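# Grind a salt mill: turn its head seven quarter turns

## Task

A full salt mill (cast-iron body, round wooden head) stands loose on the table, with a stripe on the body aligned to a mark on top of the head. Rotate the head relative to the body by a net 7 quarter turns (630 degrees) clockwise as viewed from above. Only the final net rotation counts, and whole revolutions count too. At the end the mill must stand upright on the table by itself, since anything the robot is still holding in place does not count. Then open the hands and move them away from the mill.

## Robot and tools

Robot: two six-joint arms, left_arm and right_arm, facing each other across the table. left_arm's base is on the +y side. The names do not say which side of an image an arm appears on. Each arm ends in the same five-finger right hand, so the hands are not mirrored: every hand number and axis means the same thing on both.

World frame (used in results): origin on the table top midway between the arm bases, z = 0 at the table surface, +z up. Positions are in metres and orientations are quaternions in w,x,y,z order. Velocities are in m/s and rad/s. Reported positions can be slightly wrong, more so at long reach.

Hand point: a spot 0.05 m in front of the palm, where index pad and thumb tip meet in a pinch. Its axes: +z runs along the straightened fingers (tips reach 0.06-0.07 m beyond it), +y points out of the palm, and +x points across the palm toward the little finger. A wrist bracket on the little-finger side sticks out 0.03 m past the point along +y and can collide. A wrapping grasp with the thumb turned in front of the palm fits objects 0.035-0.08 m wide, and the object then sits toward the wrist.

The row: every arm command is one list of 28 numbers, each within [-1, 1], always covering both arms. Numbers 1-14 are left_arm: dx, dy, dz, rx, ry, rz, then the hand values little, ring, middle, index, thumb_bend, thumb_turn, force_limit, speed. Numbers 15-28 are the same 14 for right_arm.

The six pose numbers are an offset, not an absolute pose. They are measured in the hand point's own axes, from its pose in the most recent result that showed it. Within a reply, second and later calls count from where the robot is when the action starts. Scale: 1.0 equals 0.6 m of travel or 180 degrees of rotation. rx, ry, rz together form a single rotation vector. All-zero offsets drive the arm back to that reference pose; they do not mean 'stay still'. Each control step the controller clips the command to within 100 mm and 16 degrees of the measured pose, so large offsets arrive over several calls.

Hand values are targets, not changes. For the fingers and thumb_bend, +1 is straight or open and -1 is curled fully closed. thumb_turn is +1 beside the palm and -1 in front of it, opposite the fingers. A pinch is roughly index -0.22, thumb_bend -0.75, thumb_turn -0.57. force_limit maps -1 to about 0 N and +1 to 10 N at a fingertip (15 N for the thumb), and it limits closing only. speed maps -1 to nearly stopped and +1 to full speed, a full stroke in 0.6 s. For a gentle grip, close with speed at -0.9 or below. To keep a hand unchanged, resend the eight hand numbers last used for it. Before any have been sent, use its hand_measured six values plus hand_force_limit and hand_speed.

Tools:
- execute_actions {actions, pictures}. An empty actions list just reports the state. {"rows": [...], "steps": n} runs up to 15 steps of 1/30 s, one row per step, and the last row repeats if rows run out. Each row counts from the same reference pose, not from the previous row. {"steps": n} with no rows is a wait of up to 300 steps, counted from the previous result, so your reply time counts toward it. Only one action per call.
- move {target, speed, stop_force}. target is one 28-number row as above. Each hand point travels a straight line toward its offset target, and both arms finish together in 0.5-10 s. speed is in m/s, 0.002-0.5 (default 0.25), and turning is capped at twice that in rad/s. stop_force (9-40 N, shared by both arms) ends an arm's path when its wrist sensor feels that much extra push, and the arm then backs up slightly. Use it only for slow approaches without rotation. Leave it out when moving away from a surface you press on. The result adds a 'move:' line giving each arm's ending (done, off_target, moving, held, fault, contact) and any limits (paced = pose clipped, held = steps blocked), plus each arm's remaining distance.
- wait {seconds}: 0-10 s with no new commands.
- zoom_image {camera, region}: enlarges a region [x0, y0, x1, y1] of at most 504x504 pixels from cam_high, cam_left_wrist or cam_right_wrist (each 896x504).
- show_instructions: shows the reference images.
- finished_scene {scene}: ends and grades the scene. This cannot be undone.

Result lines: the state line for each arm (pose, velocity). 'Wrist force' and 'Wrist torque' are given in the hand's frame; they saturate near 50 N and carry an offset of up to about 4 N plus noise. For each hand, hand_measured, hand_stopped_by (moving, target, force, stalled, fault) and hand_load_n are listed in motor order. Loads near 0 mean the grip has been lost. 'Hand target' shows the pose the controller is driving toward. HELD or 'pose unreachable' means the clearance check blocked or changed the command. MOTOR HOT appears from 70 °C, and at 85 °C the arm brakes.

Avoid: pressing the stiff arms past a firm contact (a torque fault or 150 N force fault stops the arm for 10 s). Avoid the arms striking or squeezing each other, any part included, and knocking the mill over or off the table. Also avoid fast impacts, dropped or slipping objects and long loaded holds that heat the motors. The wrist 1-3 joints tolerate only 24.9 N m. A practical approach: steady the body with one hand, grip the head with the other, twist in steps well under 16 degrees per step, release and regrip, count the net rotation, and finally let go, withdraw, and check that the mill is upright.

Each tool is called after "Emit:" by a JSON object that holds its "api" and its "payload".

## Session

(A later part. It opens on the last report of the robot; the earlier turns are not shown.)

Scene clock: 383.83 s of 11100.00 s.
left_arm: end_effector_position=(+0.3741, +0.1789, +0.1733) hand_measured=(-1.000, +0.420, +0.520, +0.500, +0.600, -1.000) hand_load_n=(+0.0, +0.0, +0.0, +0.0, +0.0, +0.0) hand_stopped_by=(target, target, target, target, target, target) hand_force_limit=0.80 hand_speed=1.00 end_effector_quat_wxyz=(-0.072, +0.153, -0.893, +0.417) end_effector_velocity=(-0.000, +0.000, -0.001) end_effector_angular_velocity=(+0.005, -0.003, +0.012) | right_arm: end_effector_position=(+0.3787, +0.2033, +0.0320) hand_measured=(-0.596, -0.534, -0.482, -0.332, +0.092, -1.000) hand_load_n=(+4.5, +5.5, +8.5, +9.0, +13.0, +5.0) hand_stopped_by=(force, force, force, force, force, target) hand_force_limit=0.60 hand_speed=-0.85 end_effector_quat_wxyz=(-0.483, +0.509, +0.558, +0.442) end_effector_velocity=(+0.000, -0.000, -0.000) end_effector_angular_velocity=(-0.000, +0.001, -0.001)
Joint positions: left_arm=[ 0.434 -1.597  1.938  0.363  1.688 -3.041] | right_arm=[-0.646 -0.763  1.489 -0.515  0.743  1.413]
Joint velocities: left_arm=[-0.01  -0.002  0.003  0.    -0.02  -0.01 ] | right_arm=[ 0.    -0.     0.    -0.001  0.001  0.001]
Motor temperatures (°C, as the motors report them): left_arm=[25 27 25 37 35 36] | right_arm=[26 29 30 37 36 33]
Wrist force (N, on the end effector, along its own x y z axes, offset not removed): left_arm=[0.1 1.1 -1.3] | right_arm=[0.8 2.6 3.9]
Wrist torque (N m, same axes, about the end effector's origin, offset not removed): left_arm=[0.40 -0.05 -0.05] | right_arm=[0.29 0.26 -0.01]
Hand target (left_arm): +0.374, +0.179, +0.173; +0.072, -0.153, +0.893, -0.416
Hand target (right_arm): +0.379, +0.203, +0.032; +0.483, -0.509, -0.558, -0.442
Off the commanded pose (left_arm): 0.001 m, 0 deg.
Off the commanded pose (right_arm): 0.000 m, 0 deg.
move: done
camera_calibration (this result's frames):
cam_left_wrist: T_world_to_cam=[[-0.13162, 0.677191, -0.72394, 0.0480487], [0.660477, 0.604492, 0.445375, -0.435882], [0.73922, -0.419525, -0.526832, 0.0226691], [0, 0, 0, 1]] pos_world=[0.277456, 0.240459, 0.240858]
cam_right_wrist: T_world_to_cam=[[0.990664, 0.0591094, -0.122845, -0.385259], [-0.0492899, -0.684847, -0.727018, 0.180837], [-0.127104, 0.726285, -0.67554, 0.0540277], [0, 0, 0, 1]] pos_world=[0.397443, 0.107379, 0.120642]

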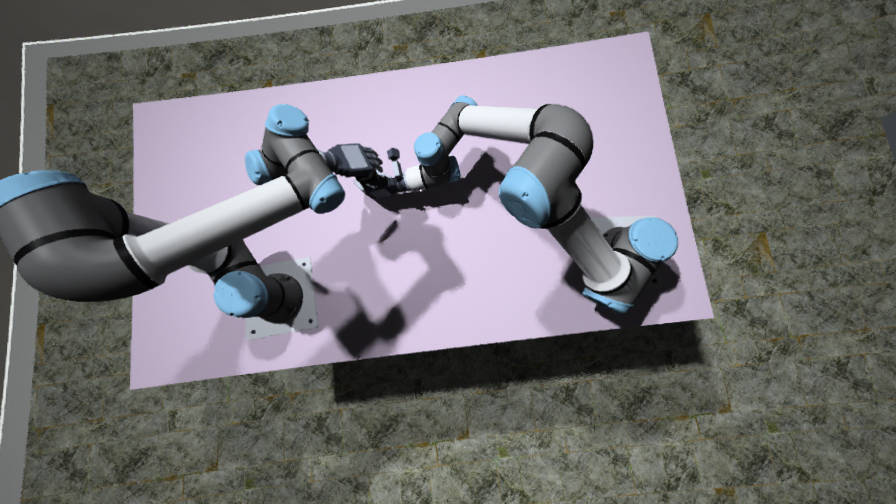

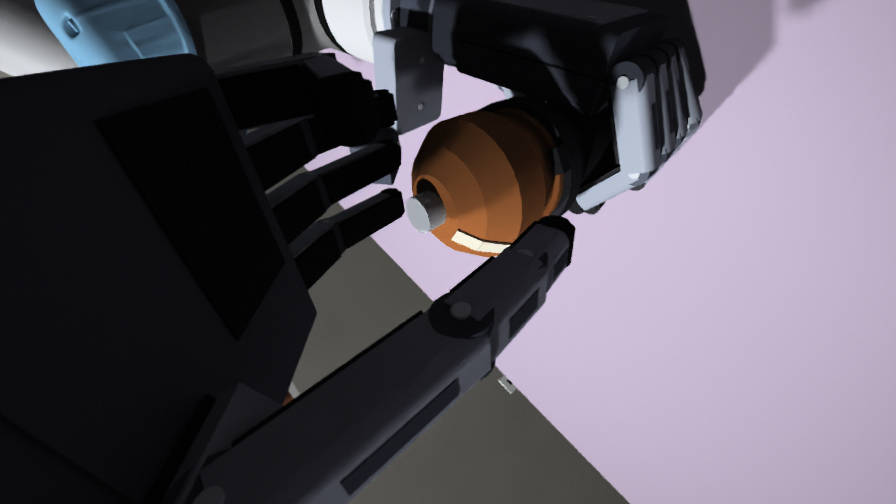

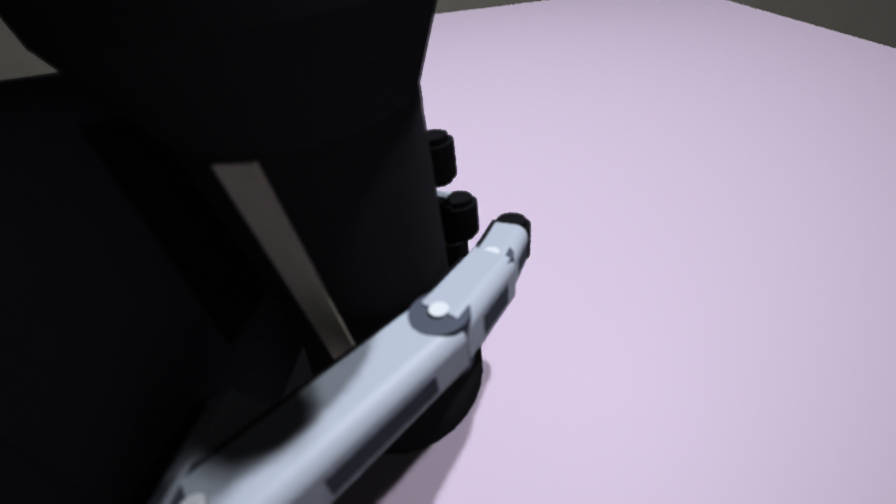

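Emit:
{"api": "move", "payload": {"target": [0.04197,0.02575,0.00227,0,-0.4832,-0.4056,-1,0.42,0.54,0.56,0.62,-1,1,1, 0.00046,-0.00552,0.00318,0.0330,0,-0.0047,-1,-1,-1,-1,-1,-1,0.6,-0.85], "speed": 0.45}}

Emit:
{"api": "move", "payload": {"target": [0,0,0,0,0,0,-1,0.176,0.310,0.274,0.09,-1,1,-0.5, 0,0,0,0,0,0,-1,-1,-1,-1,-1,-1,0.6,-0.85]}}

Emit:
{"api": "execute_actions", "payload": {"actions": [{"steps": 3}], "pictures": false}}

Scene clock: 506.73 s of 11100.00 s.
left_arm: end_effector_position=(+0.3473, +0.1787, +0.1605) hand_measured=(-1.000, +0.420, +0.540, +0.560, +0.620, -1.000) hand_load_n=(+0.0, +0.0, +0.0, +0.0, +0.0, +0.0) hand_stopped_by=(target, target, target, target, target, target) hand_force_limit=1.00 hand_speed=1.00 end_effector_quat_wxyz=(-0.387, +0.831, -0.363, +0.169) end_effector_velocity=(-0.000, +0.000, +0.000) end_effector_angular_velocity=(+0.003, -0.001, +0.017) | right_arm: end_effector_position=(+0.3752, +0.2049, +0.0320) hand_measured=(-0.596, -0.534, -0.482, -0.332, +0.092, -1.000) hand_load_n=(+5.0, +5.5, +8.0, +9.0, +13.0, +5.0) hand_stopped_by=(force, force, force, force, force, target) hand_force_limit=0.60 hand_speed=-0.85 end_effector_quat_wxyz=(-0.506, +0.480, +0.584, +0.416) end_effector_velocity=(-0.000, -0.000, -0.000) end_effector_angular_velocity=(-0.000, -0.002, +0.001)
Joint positions: left_arm=[ 0.121 -0.982  1.523  1.598  0.868 -5.492] | right_arm=[-0.675 -0.735  1.435 -0.45   0.613  1.364]
Joint velocities: left_arm=[ 0.003  0.006 -0.005  0.013  0.006 -0.017] | right_arm=[-0.     0.    -0.     0.001 -0.    -0.004]
Motor temperatures (°C, as the motors report them): left_arm=[25 27 25 37 35 36] | right_arm=[26 29 30 37 36 33]
Wrist force (N, on the end effector, along its own x y z axes, offset not removed): left_arm=[-1.1 1.3 -0.9] | right_arm=[3.0 -4.3 0.4]
Wrist torque (N m, same axes, about the end effector's origin, offset not removed): left_arm=[0.53 0.30 -0.10] | right_arm=[-0.24 0.02 0.27]
Hand target (left_arm): +0.347, +0.179, +0.160; -0.387, +0.831, -0.362, +0.169
Hand target (right_arm): +0.375, +0.205, +0.032; +0.506, -0.479, -0.584, -0.416
Off the commanded pose (left_arm): 0.000 m, 0 deg.
Off the commanded pose (right_arm): 0.000 m, 0 deg.
After step 90, 117.00 s passed at rest.
move: done
camera_calibration (this result's frames):
cam_left_wrist: T_world_to_cam=[[-0.569412, -0.390108, -0.723592, 0.378085], [-0.816851, 0.367367, 0.444742, 0.143205], [0.092326, 0.844309, -0.527843, 0.0346218], [0, 0, 0, 1]] pos_world=[0.329067, 0.0656538, 0.228165]
cam_right_wrist: T_world_to_cam=[[0.979043, 0.162267, -0.123062, -0.398665], [0.0223641, -0.68628, -0.726993, 0.155216], [-0.202422, 0.709005, -0.675527, 0.0842532], [0, 0, 0, 1]] pos_world=[0.403894, 0.111476, 0.120695]

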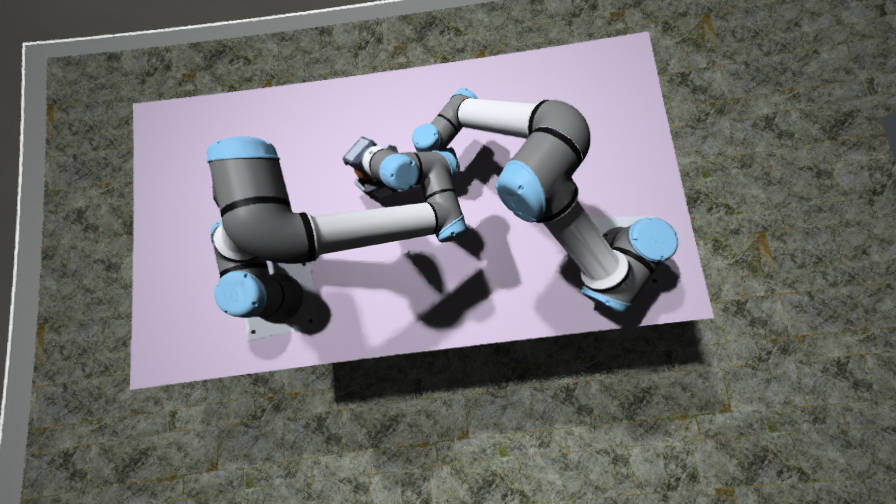

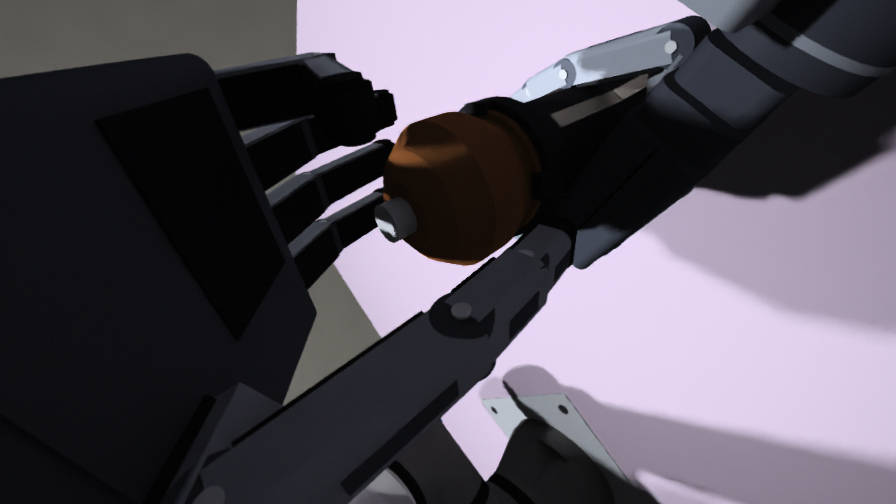

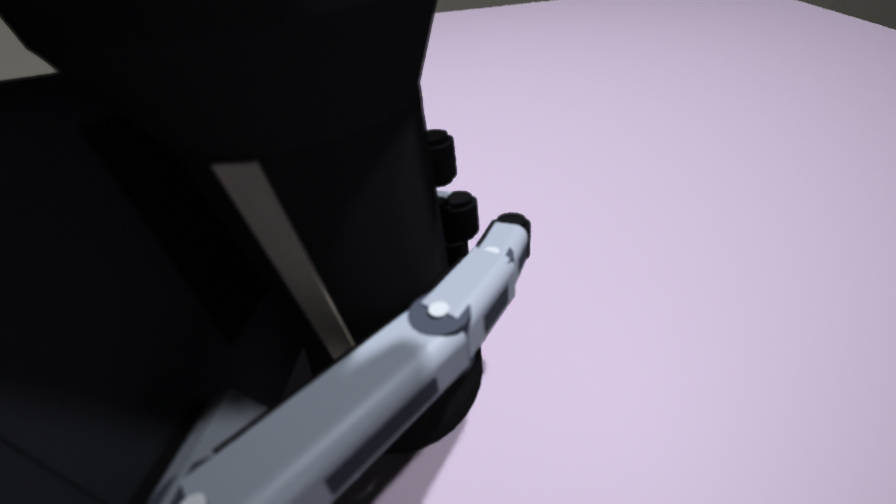

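Scene clock: 508.03 s of 11100.00 s.
left_arm: end_effector_position=(+0.3473, +0.1788, +0.1604) hand_measured=(-1.000, +0.178, +0.312, +0.276, +0.122, -1.000) hand_load_n=(+0.0, +7.0, +7.5, +5.0, +14.0, +1.0) hand_stopped_by=(target, target, target, target, force, target) hand_force_limit=1.00 hand_speed=-0.50 end_effector_quat_wxyz=(-0.387, +0.831, -0.363, +0.169) end_effector_velocity=(-0.000, -0.000, +0.000) end_effector_angular_velocity=(+0.001, +0.000, -0.001) | right_arm: end_effector_position=(+0.3752, +0.2049, +0.0320) hand_measured=(-0.596, -0.534, -0.482, -0.332, +0.092, -1.000) hand_load_n=(+4.5, +5.0, +8.0, +9.0, +13.0, +4.5) hand_stopped_by=(force, force, force, force, force, target) hand_force_limit=0.60 hand_speed=-0.85 end_effector_quat_wxyz=(-0.506, +0.480, +0.584, +0.416) end_effector_velocity=(-0.000, -0.000, -0.000) end_effector_angular_velocity=(-0.001, +0.002, -0.000)
Joint positions: left_arm=[ 0.121 -0.982  1.523  1.598  0.868 -5.492] | right_arm=[-0.675 -0.735  1.435 -0.45   0.613  1.364]
Joint velocities: left_arm=[-0.001 -0.     0.     0.001  0.    -0.   ] | right_arm=[ 0.    -0.     0.001 -0.    -0.     0.002]
Motor temperatures (°C, as the motors report them): left_arm=[25 27 25 37 35 36] | right_arm=[26 29 30 37 36 33]
Wrist force (N, on the end effector, along its own x y z axes, offset not removed): left_arm=[1.4 -0.4 5.9] | right_arm=[4.3 -7.0 -1.2]
Wrist torque (N m, same axes, about the end effector's origin, offset not removed): left_arm=[0.88 -0.11 -0.32] | right_arm=[-0.28 -0.01 -0.29]
Hand target (left_arm): +0.347, +0.179, +0.160; -0.387, +0.831, -0.363, +0.169
Hand target (right_arm): +0.375, +0.205, +0.032; +0.506, -0.480, -0.584, -0.416
Off the commanded pose (left_arm): 0.000 m, 0 deg.
Off the commanded pose (right_arm): 0.000 m, 0 deg.
move: done
camera_calibration (this result's frames):
cam_left_wrist: T_world_to_cam=[[-0.569384, -0.390217, -0.723555, 0.378094], [-0.816882, 0.36731, 0.444733, 0.143247], [0.0922264, 0.844283, -0.527902, 0.0346447], [0, 0, 0, 1]] pos_world=[0.329101, 0.0656732, 0.228155]
cam_right_wrist: T_world_to_cam=[[0.979045, 0.162251, -0.123068, -0.39867], [0.0223506, -0.686288, -0.726986, 0.15522], [-0.202414, 0.709002, -0.675533, 0.0842515], [0, 0, 0, 1]] pos_world=[0.403901, 0.111476, 0.120694]

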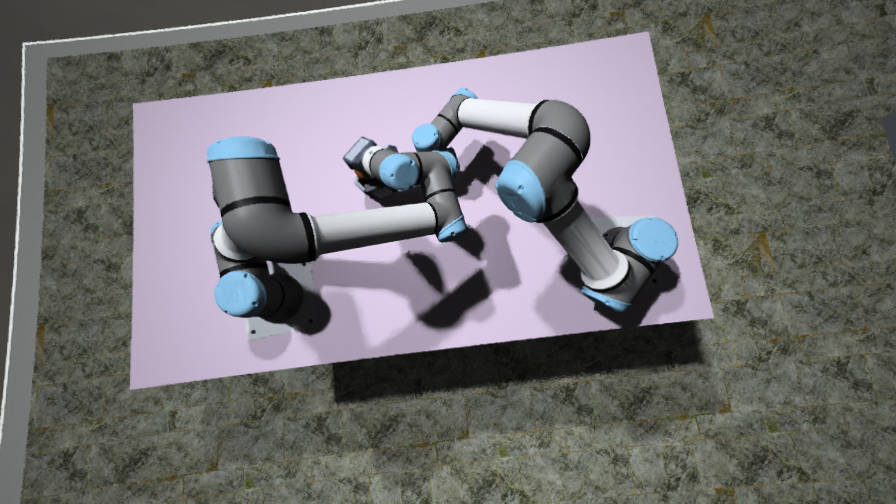

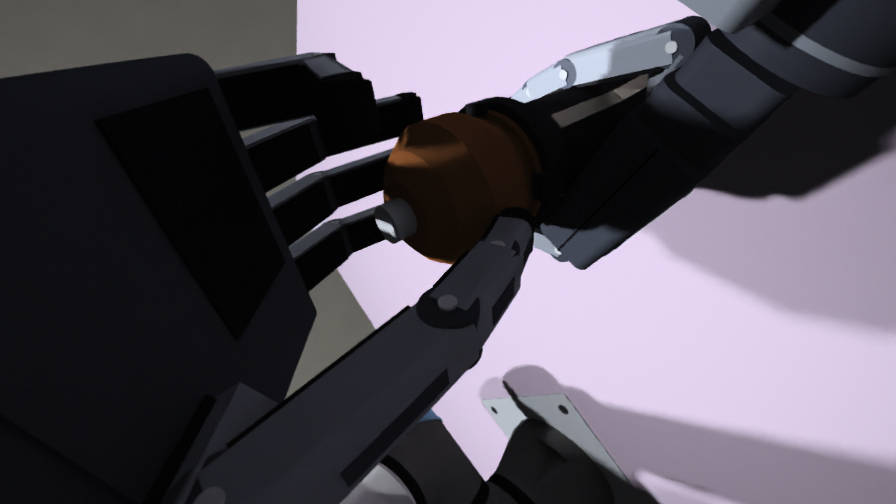

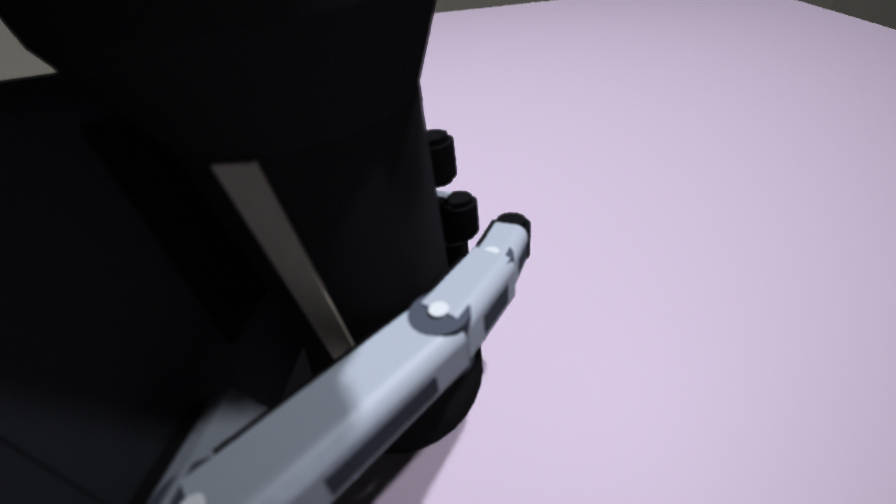

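Scene clock: 508.13 s of 11100.00 s.
left_arm: end_effector_position=(+0.3473, +0.1788, +0.1604) hand_measured=(-1.000, +0.178, +0.312, +0.276, +0.122, -1.000) hand_load_n=(+0.0, +7.0, +7.5, +5.0, +14.0, +1.0) hand_stopped_by=(target, target, target, target, force, target) hand_force_limit=1.00 hand_speed=-0.50 end_effector_quat_wxyz=(-0.387, +0.831, -0.363, +0.169) end_effector_velocity=(+0.000, -0.000, -0.000) end_effector_angular_velocity=(-0.001, +0.000, -0.000) | right_arm: end_effector_position=(+0.3752, +0.2049, +0.0320) hand_measured=(-0.596, -0.534, -0.482, -0.332, +0.092, -1.000) hand_load_n=(+4.5, +5.0, +8.0, +9.0, +13.0, +4.5) hand_stopped_by=(force, force, force, force, force, target) hand_force_limit=0.60 hand_speed=-0.85 end_effector_quat_wxyz=(-0.506, +0.480, +0.584, +0.416) end_effector_velocity=(-0.000, -0.000, -0.000) end_effector_angular_velocity=(-0.001, +0.001, +0.001)
Joint positions: left_arm=[ 0.121 -0.982  1.523  1.598  0.868 -5.492] | right_arm=[-0.675 -0.735  1.435 -0.45   0.613  1.364]
Joint velocities: left_arm=[ 0.     0.    -0.001 -0.001 -0.     0.001] | right_arm=[-0.    -0.     0.     0.001 -0.001 -0.   ]
Motor temperatures (°C, as the motors report them): left_arm=[25 27 25 37 35 36] | right_arm=[26 29 30 37 36 33]
Wrist force (N, on the end effector, along its own x y z axes, offset not removed): left_arm=[0.3 -0.4 4.3] | right_arm=[4.2 -6.3 -4.3]
Wrist torque (N m, same axes, about the end effector's origin, offset not removed): left_arm=[1.14 0.16 -0.32] | right_arm=[0.09 0.12 -0.25]
Hand target (left_arm): +0.347, +0.179, +0.160; -0.387, +0.831, -0.363, +0.169
Hand target (right_arm): +0.375, +0.205, +0.032; +0.506, -0.480, -0.584, -0.416
Off the commanded pose (left_arm): 0.000 m, 0 deg.
Off the commanded pose (right_arm): 0.000 m, 0 deg.
Steps of this call (steps 1 to 3: nothing new was sent). Readings (end_effector_position | what the end effector reports):
1: left_arm (+0.3473, +0.1788, +0.1604) | right_arm (+0.3752, +0.2049, +0.0320) | left_arm hand_measured=(-1.000, +0.178, +0.312, +0.276, +0.122, -1.000) hand_load_n=(+0.0, +7.0, +7.5, +5.0, +14.0, +1.0) hand_stopped_by=(target, target, target, target, force, target) hand_force_limit=1.00 hand_speed=-0.50 | right_arm hand_measured=(-0.596, -0.534, -0.482, -0.332, +0.092, -1.000) hand_load_n=(+4.5, +5.0, +8.0, +9.0, +13.0, +4.5) hand_stopped_by=(force, force, force, force, force, target) hand_force_limit=0.60 hand_speed=-0.85
2: left_arm (+0.3473, +0.1788, +0.1604) | right_arm (+0.3752, +0.2049, +0.0320) | left_arm hand_measured=(-1.000, +0.178, +0.312, +0.276, +0.122, -1.000) hand_load_n=(+0.0, +7.0, +7.5, +5.0, +14.0, +1.0) hand_stopped_by=(target, target, target, target, force, target) hand_force_limit=1.00 hand_speed=-0.50 | right_arm hand_measured=(-0.596, -0.534, -0.482, -0.332, +0.092, -1.000) hand_load_n=(+4.5, +5.0, +8.0, +9.0, +13.0, +4.5) hand_stopped_by=(force, force, force, force, force, target) hand_force_limit=0.60 hand_speed=-0.85
3: the state above

Emit:
{"api": "execute_actions", "payload": {"actions": []}}

Scene clock: 524.10 s of 11100.00 s.
left_arm: end_effector_position=(+0.3473, +0.1787, +0.1605) hand_measured=(-1.000, +0.178, +0.312, +0.276, +0.122, -1.000) hand_load_n=(+0.0, +7.0, +7.5, +5.5, +14.0, +1.0) hand_stopped_by=(target, target, target, target, force, target) hand_force_limit=1.00 hand_speed=-0.50 end_effector_quat_wxyz=(-0.387, +0.831, -0.363, +0.169) end_effector_velocity=(+0.000, +0.000, +0.000) end_effector_angular_velocity=(-0.001, -0.001, +0.001) | right_arm: end_effector_position=(+0.3752, +0.2049, +0.0320) hand_measured=(-0.596, -0.534, -0.482, -0.332, +0.092, -1.000) hand_load_n=(+4.5, +5.0, +8.0, +9.0, +13.0, +4.5) hand_stopped_by=(force, force, force, force, force, target) hand_force_limit=0.60 hand_speed=-0.85 end_effector_quat_wxyz=(-0.506, +0.480, +0.584, +0.416) end_effector_velocity=(+0.000, +0.000, +0.001) end_effector_angular_velocity=(+0.001, -0.002, +0.000)
Joint positions: left_arm=[ 0.121 -0.982  1.523  1.598  0.868 -5.492] | right_arm=[-0.675 -0.735  1.435 -0.45   0.613  1.364]
Joint velocities: left_arm=[ 0.001 -0.001  0.    -0.001 -0.    -0.001] | right_arm=[-0.    -0.    -0.001 -0.001 -0.    -0.001]
Motor temperatures (°C, as the motors report them): left_arm=[25 27 25 37 35 36] | right_arm=[26 29 30 37 36 33]
Wrist force (N, on the end effector, along its own x y z axes, offset not removed): left_arm=[0.4 -3.4 4.6] | right_arm=[3.1 -6.6 -3.5]
Wrist torque (N m, same axes, about the end effector's origin, offset not removed): left_arm=[0.68 0.03 -0.47] | right_arm=[-0.11 0.10 -0.19]
Hand target (left_arm): +0.347, +0.179, +0.160; -0.387, +0.831, -0.363, +0.169
Hand target (right_arm): +0.375, +0.205, +0.032; +0.506, -0.480, -0.584, -0.416
Off the commanded pose (left_arm): 0.000 m, 0 deg.
Off the commanded pose (right_arm): 0.000 m, 0 deg.
Steps of this call (steps 1 to 90: nothing new was sent; then 12.97 s passed at rest). Readings (end_effector_position | what the end effector reports):
1: left_arm (+0.3473, +0.1787, +0.1604) | right_arm (+0.3752, +0.2049, +0.0320) | left_arm hand_measured=(-1.000, +0.178, +0.312, +0.276, +0.122, -1.000) hand_load_n=(+0.0, +7.0, +7.5, +5.5, +14.0, +1.0) hand_stopped_by=(target, target, target, target, force, target) hand_force_limit=1.00 hand_speed=-0.50 | right_arm hand_measured=(-0.596, -0.534, -0.482, -0.332, +0.092, -1.000) hand_load_n=(+4.5, +5.0, +8.0, +9.0, +13.0, +4.5) hand_stopped_by=(force, force, force, force, force, target) hand_force_limit=0.60 hand_speed=-0.85
2: left_arm (+0.3473, +0.1787, +0.1604) | right_arm (+0.3752, +0.2049, +0.0320) | left_arm hand_measured=(-1.000, +0.178, +0.312, +0.276, +0.122, -1.000) hand_load_n=(+0.0, +7.0, +7.5, +5.5, +14.0, +1.0) hand_stopped_by=(target, target, target, target, force, target) hand_force_limit=1.00 hand_speed=-0.50 | right_arm hand_measured=(-0.596, -0.534, -0.482, -0.332, +0.092, -1.000) hand_load_n=(+4.5, +5.0, +8.0, +9.0, +13.0, +4.5) hand_stopped_by=(force, force, force, force, force, target) hand_force_limit=0.60 hand_speed=-0.85
4: left_arm (+0.3473, +0.1787, +0.1604) | right_arm (+0.3752, +0.2049, +0.0320) | left_arm hand_measured=(-1.000, +0.178, +0.312, +0.276, +0.122, -1.000) hand_load_n=(+0.0, +7.0, +7.5, +5.5, +14.0, +1.0) hand_stopped_by=(target, target, target, target, force, target) hand_force_limit=1.00 hand_speed=-0.50 | right_arm hand_measured=(-0.596, -0.534, -0.482, -0.332, +0.092, -1.000) hand_load_n=(+4.5, +5.0, +8.0, +9.0, +13.0, +4.5) hand_stopped_by=(force, force, force, force, force, target) hand_force_limit=0.60 hand_speed=-0.85
8: left_arm (+0.3473, +0.1787, +0.1605) | right_arm (+0.3752, +0.2049, +0.0320) | left_arm hand_measured=(-1.000, +0.178, +0.312, +0.276, +0.122, -1.000) hand_load_n=(+0.0, +7.0, +7.5, +5.5, +14.0, +1.0) hand_stopped_by=(target, target, target, target, force, target) hand_force_limit=1.00 hand_speed=-0.50 | right_arm hand_measured=(-0.596, -0.534, -0.482, -0.332, +0.092, -1.000) hand_load_n=(+4.5, +5.0, +8.0, +9.0, +13.0, +4.5) hand_stopped_by=(force, force, force, force, force, target) hand_force_limit=0.60 hand_speed=-0.85
90: the state above
camera_calibration (this result's frames):
cam_left_wrist: T_world_to_cam=[[-0.569412, -0.390108, -0.723592, 0.378085], [-0.816851, 0.367367, 0.444742, 0.143205], [0.0923265, 0.844309, -0.527843, 0.0346217], [0, 0, 0, 1]] pos_world=[0.329067, 0.0656536, 0.228165]
cam_right_wrist: T_world_to_cam=[[0.979045, 0.162259, -0.123056, -0.398673], [0.0223624, -0.686277, -0.726996, 0.155218], [-0.202412, 0.70901, -0.675525, 0.0842494], [0, 0, 0, 1]] pos_world=[0.403901, 0.111477, 0.120696]

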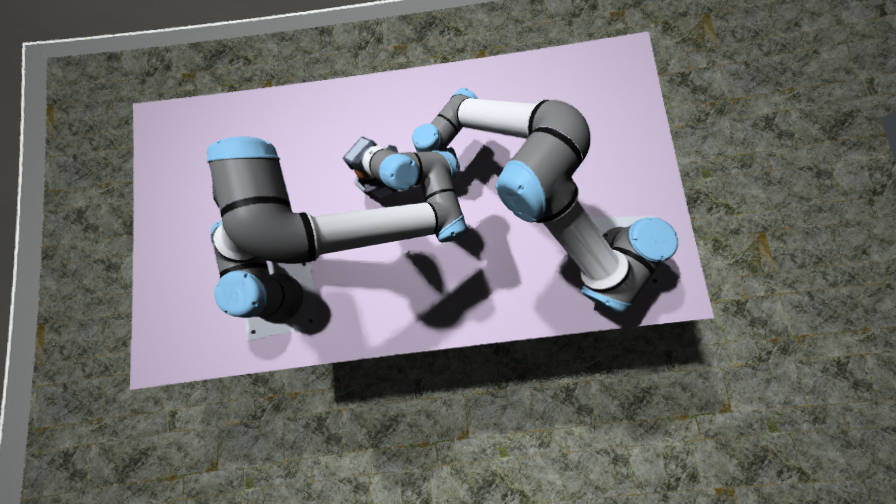

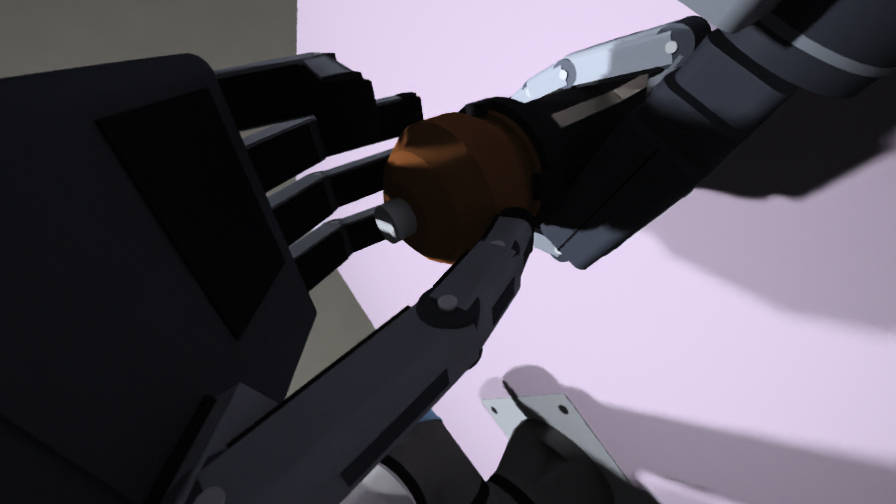

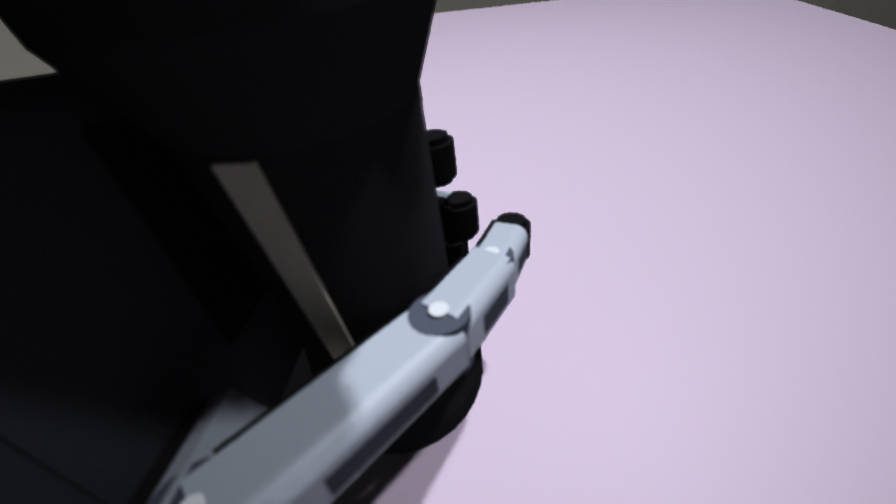

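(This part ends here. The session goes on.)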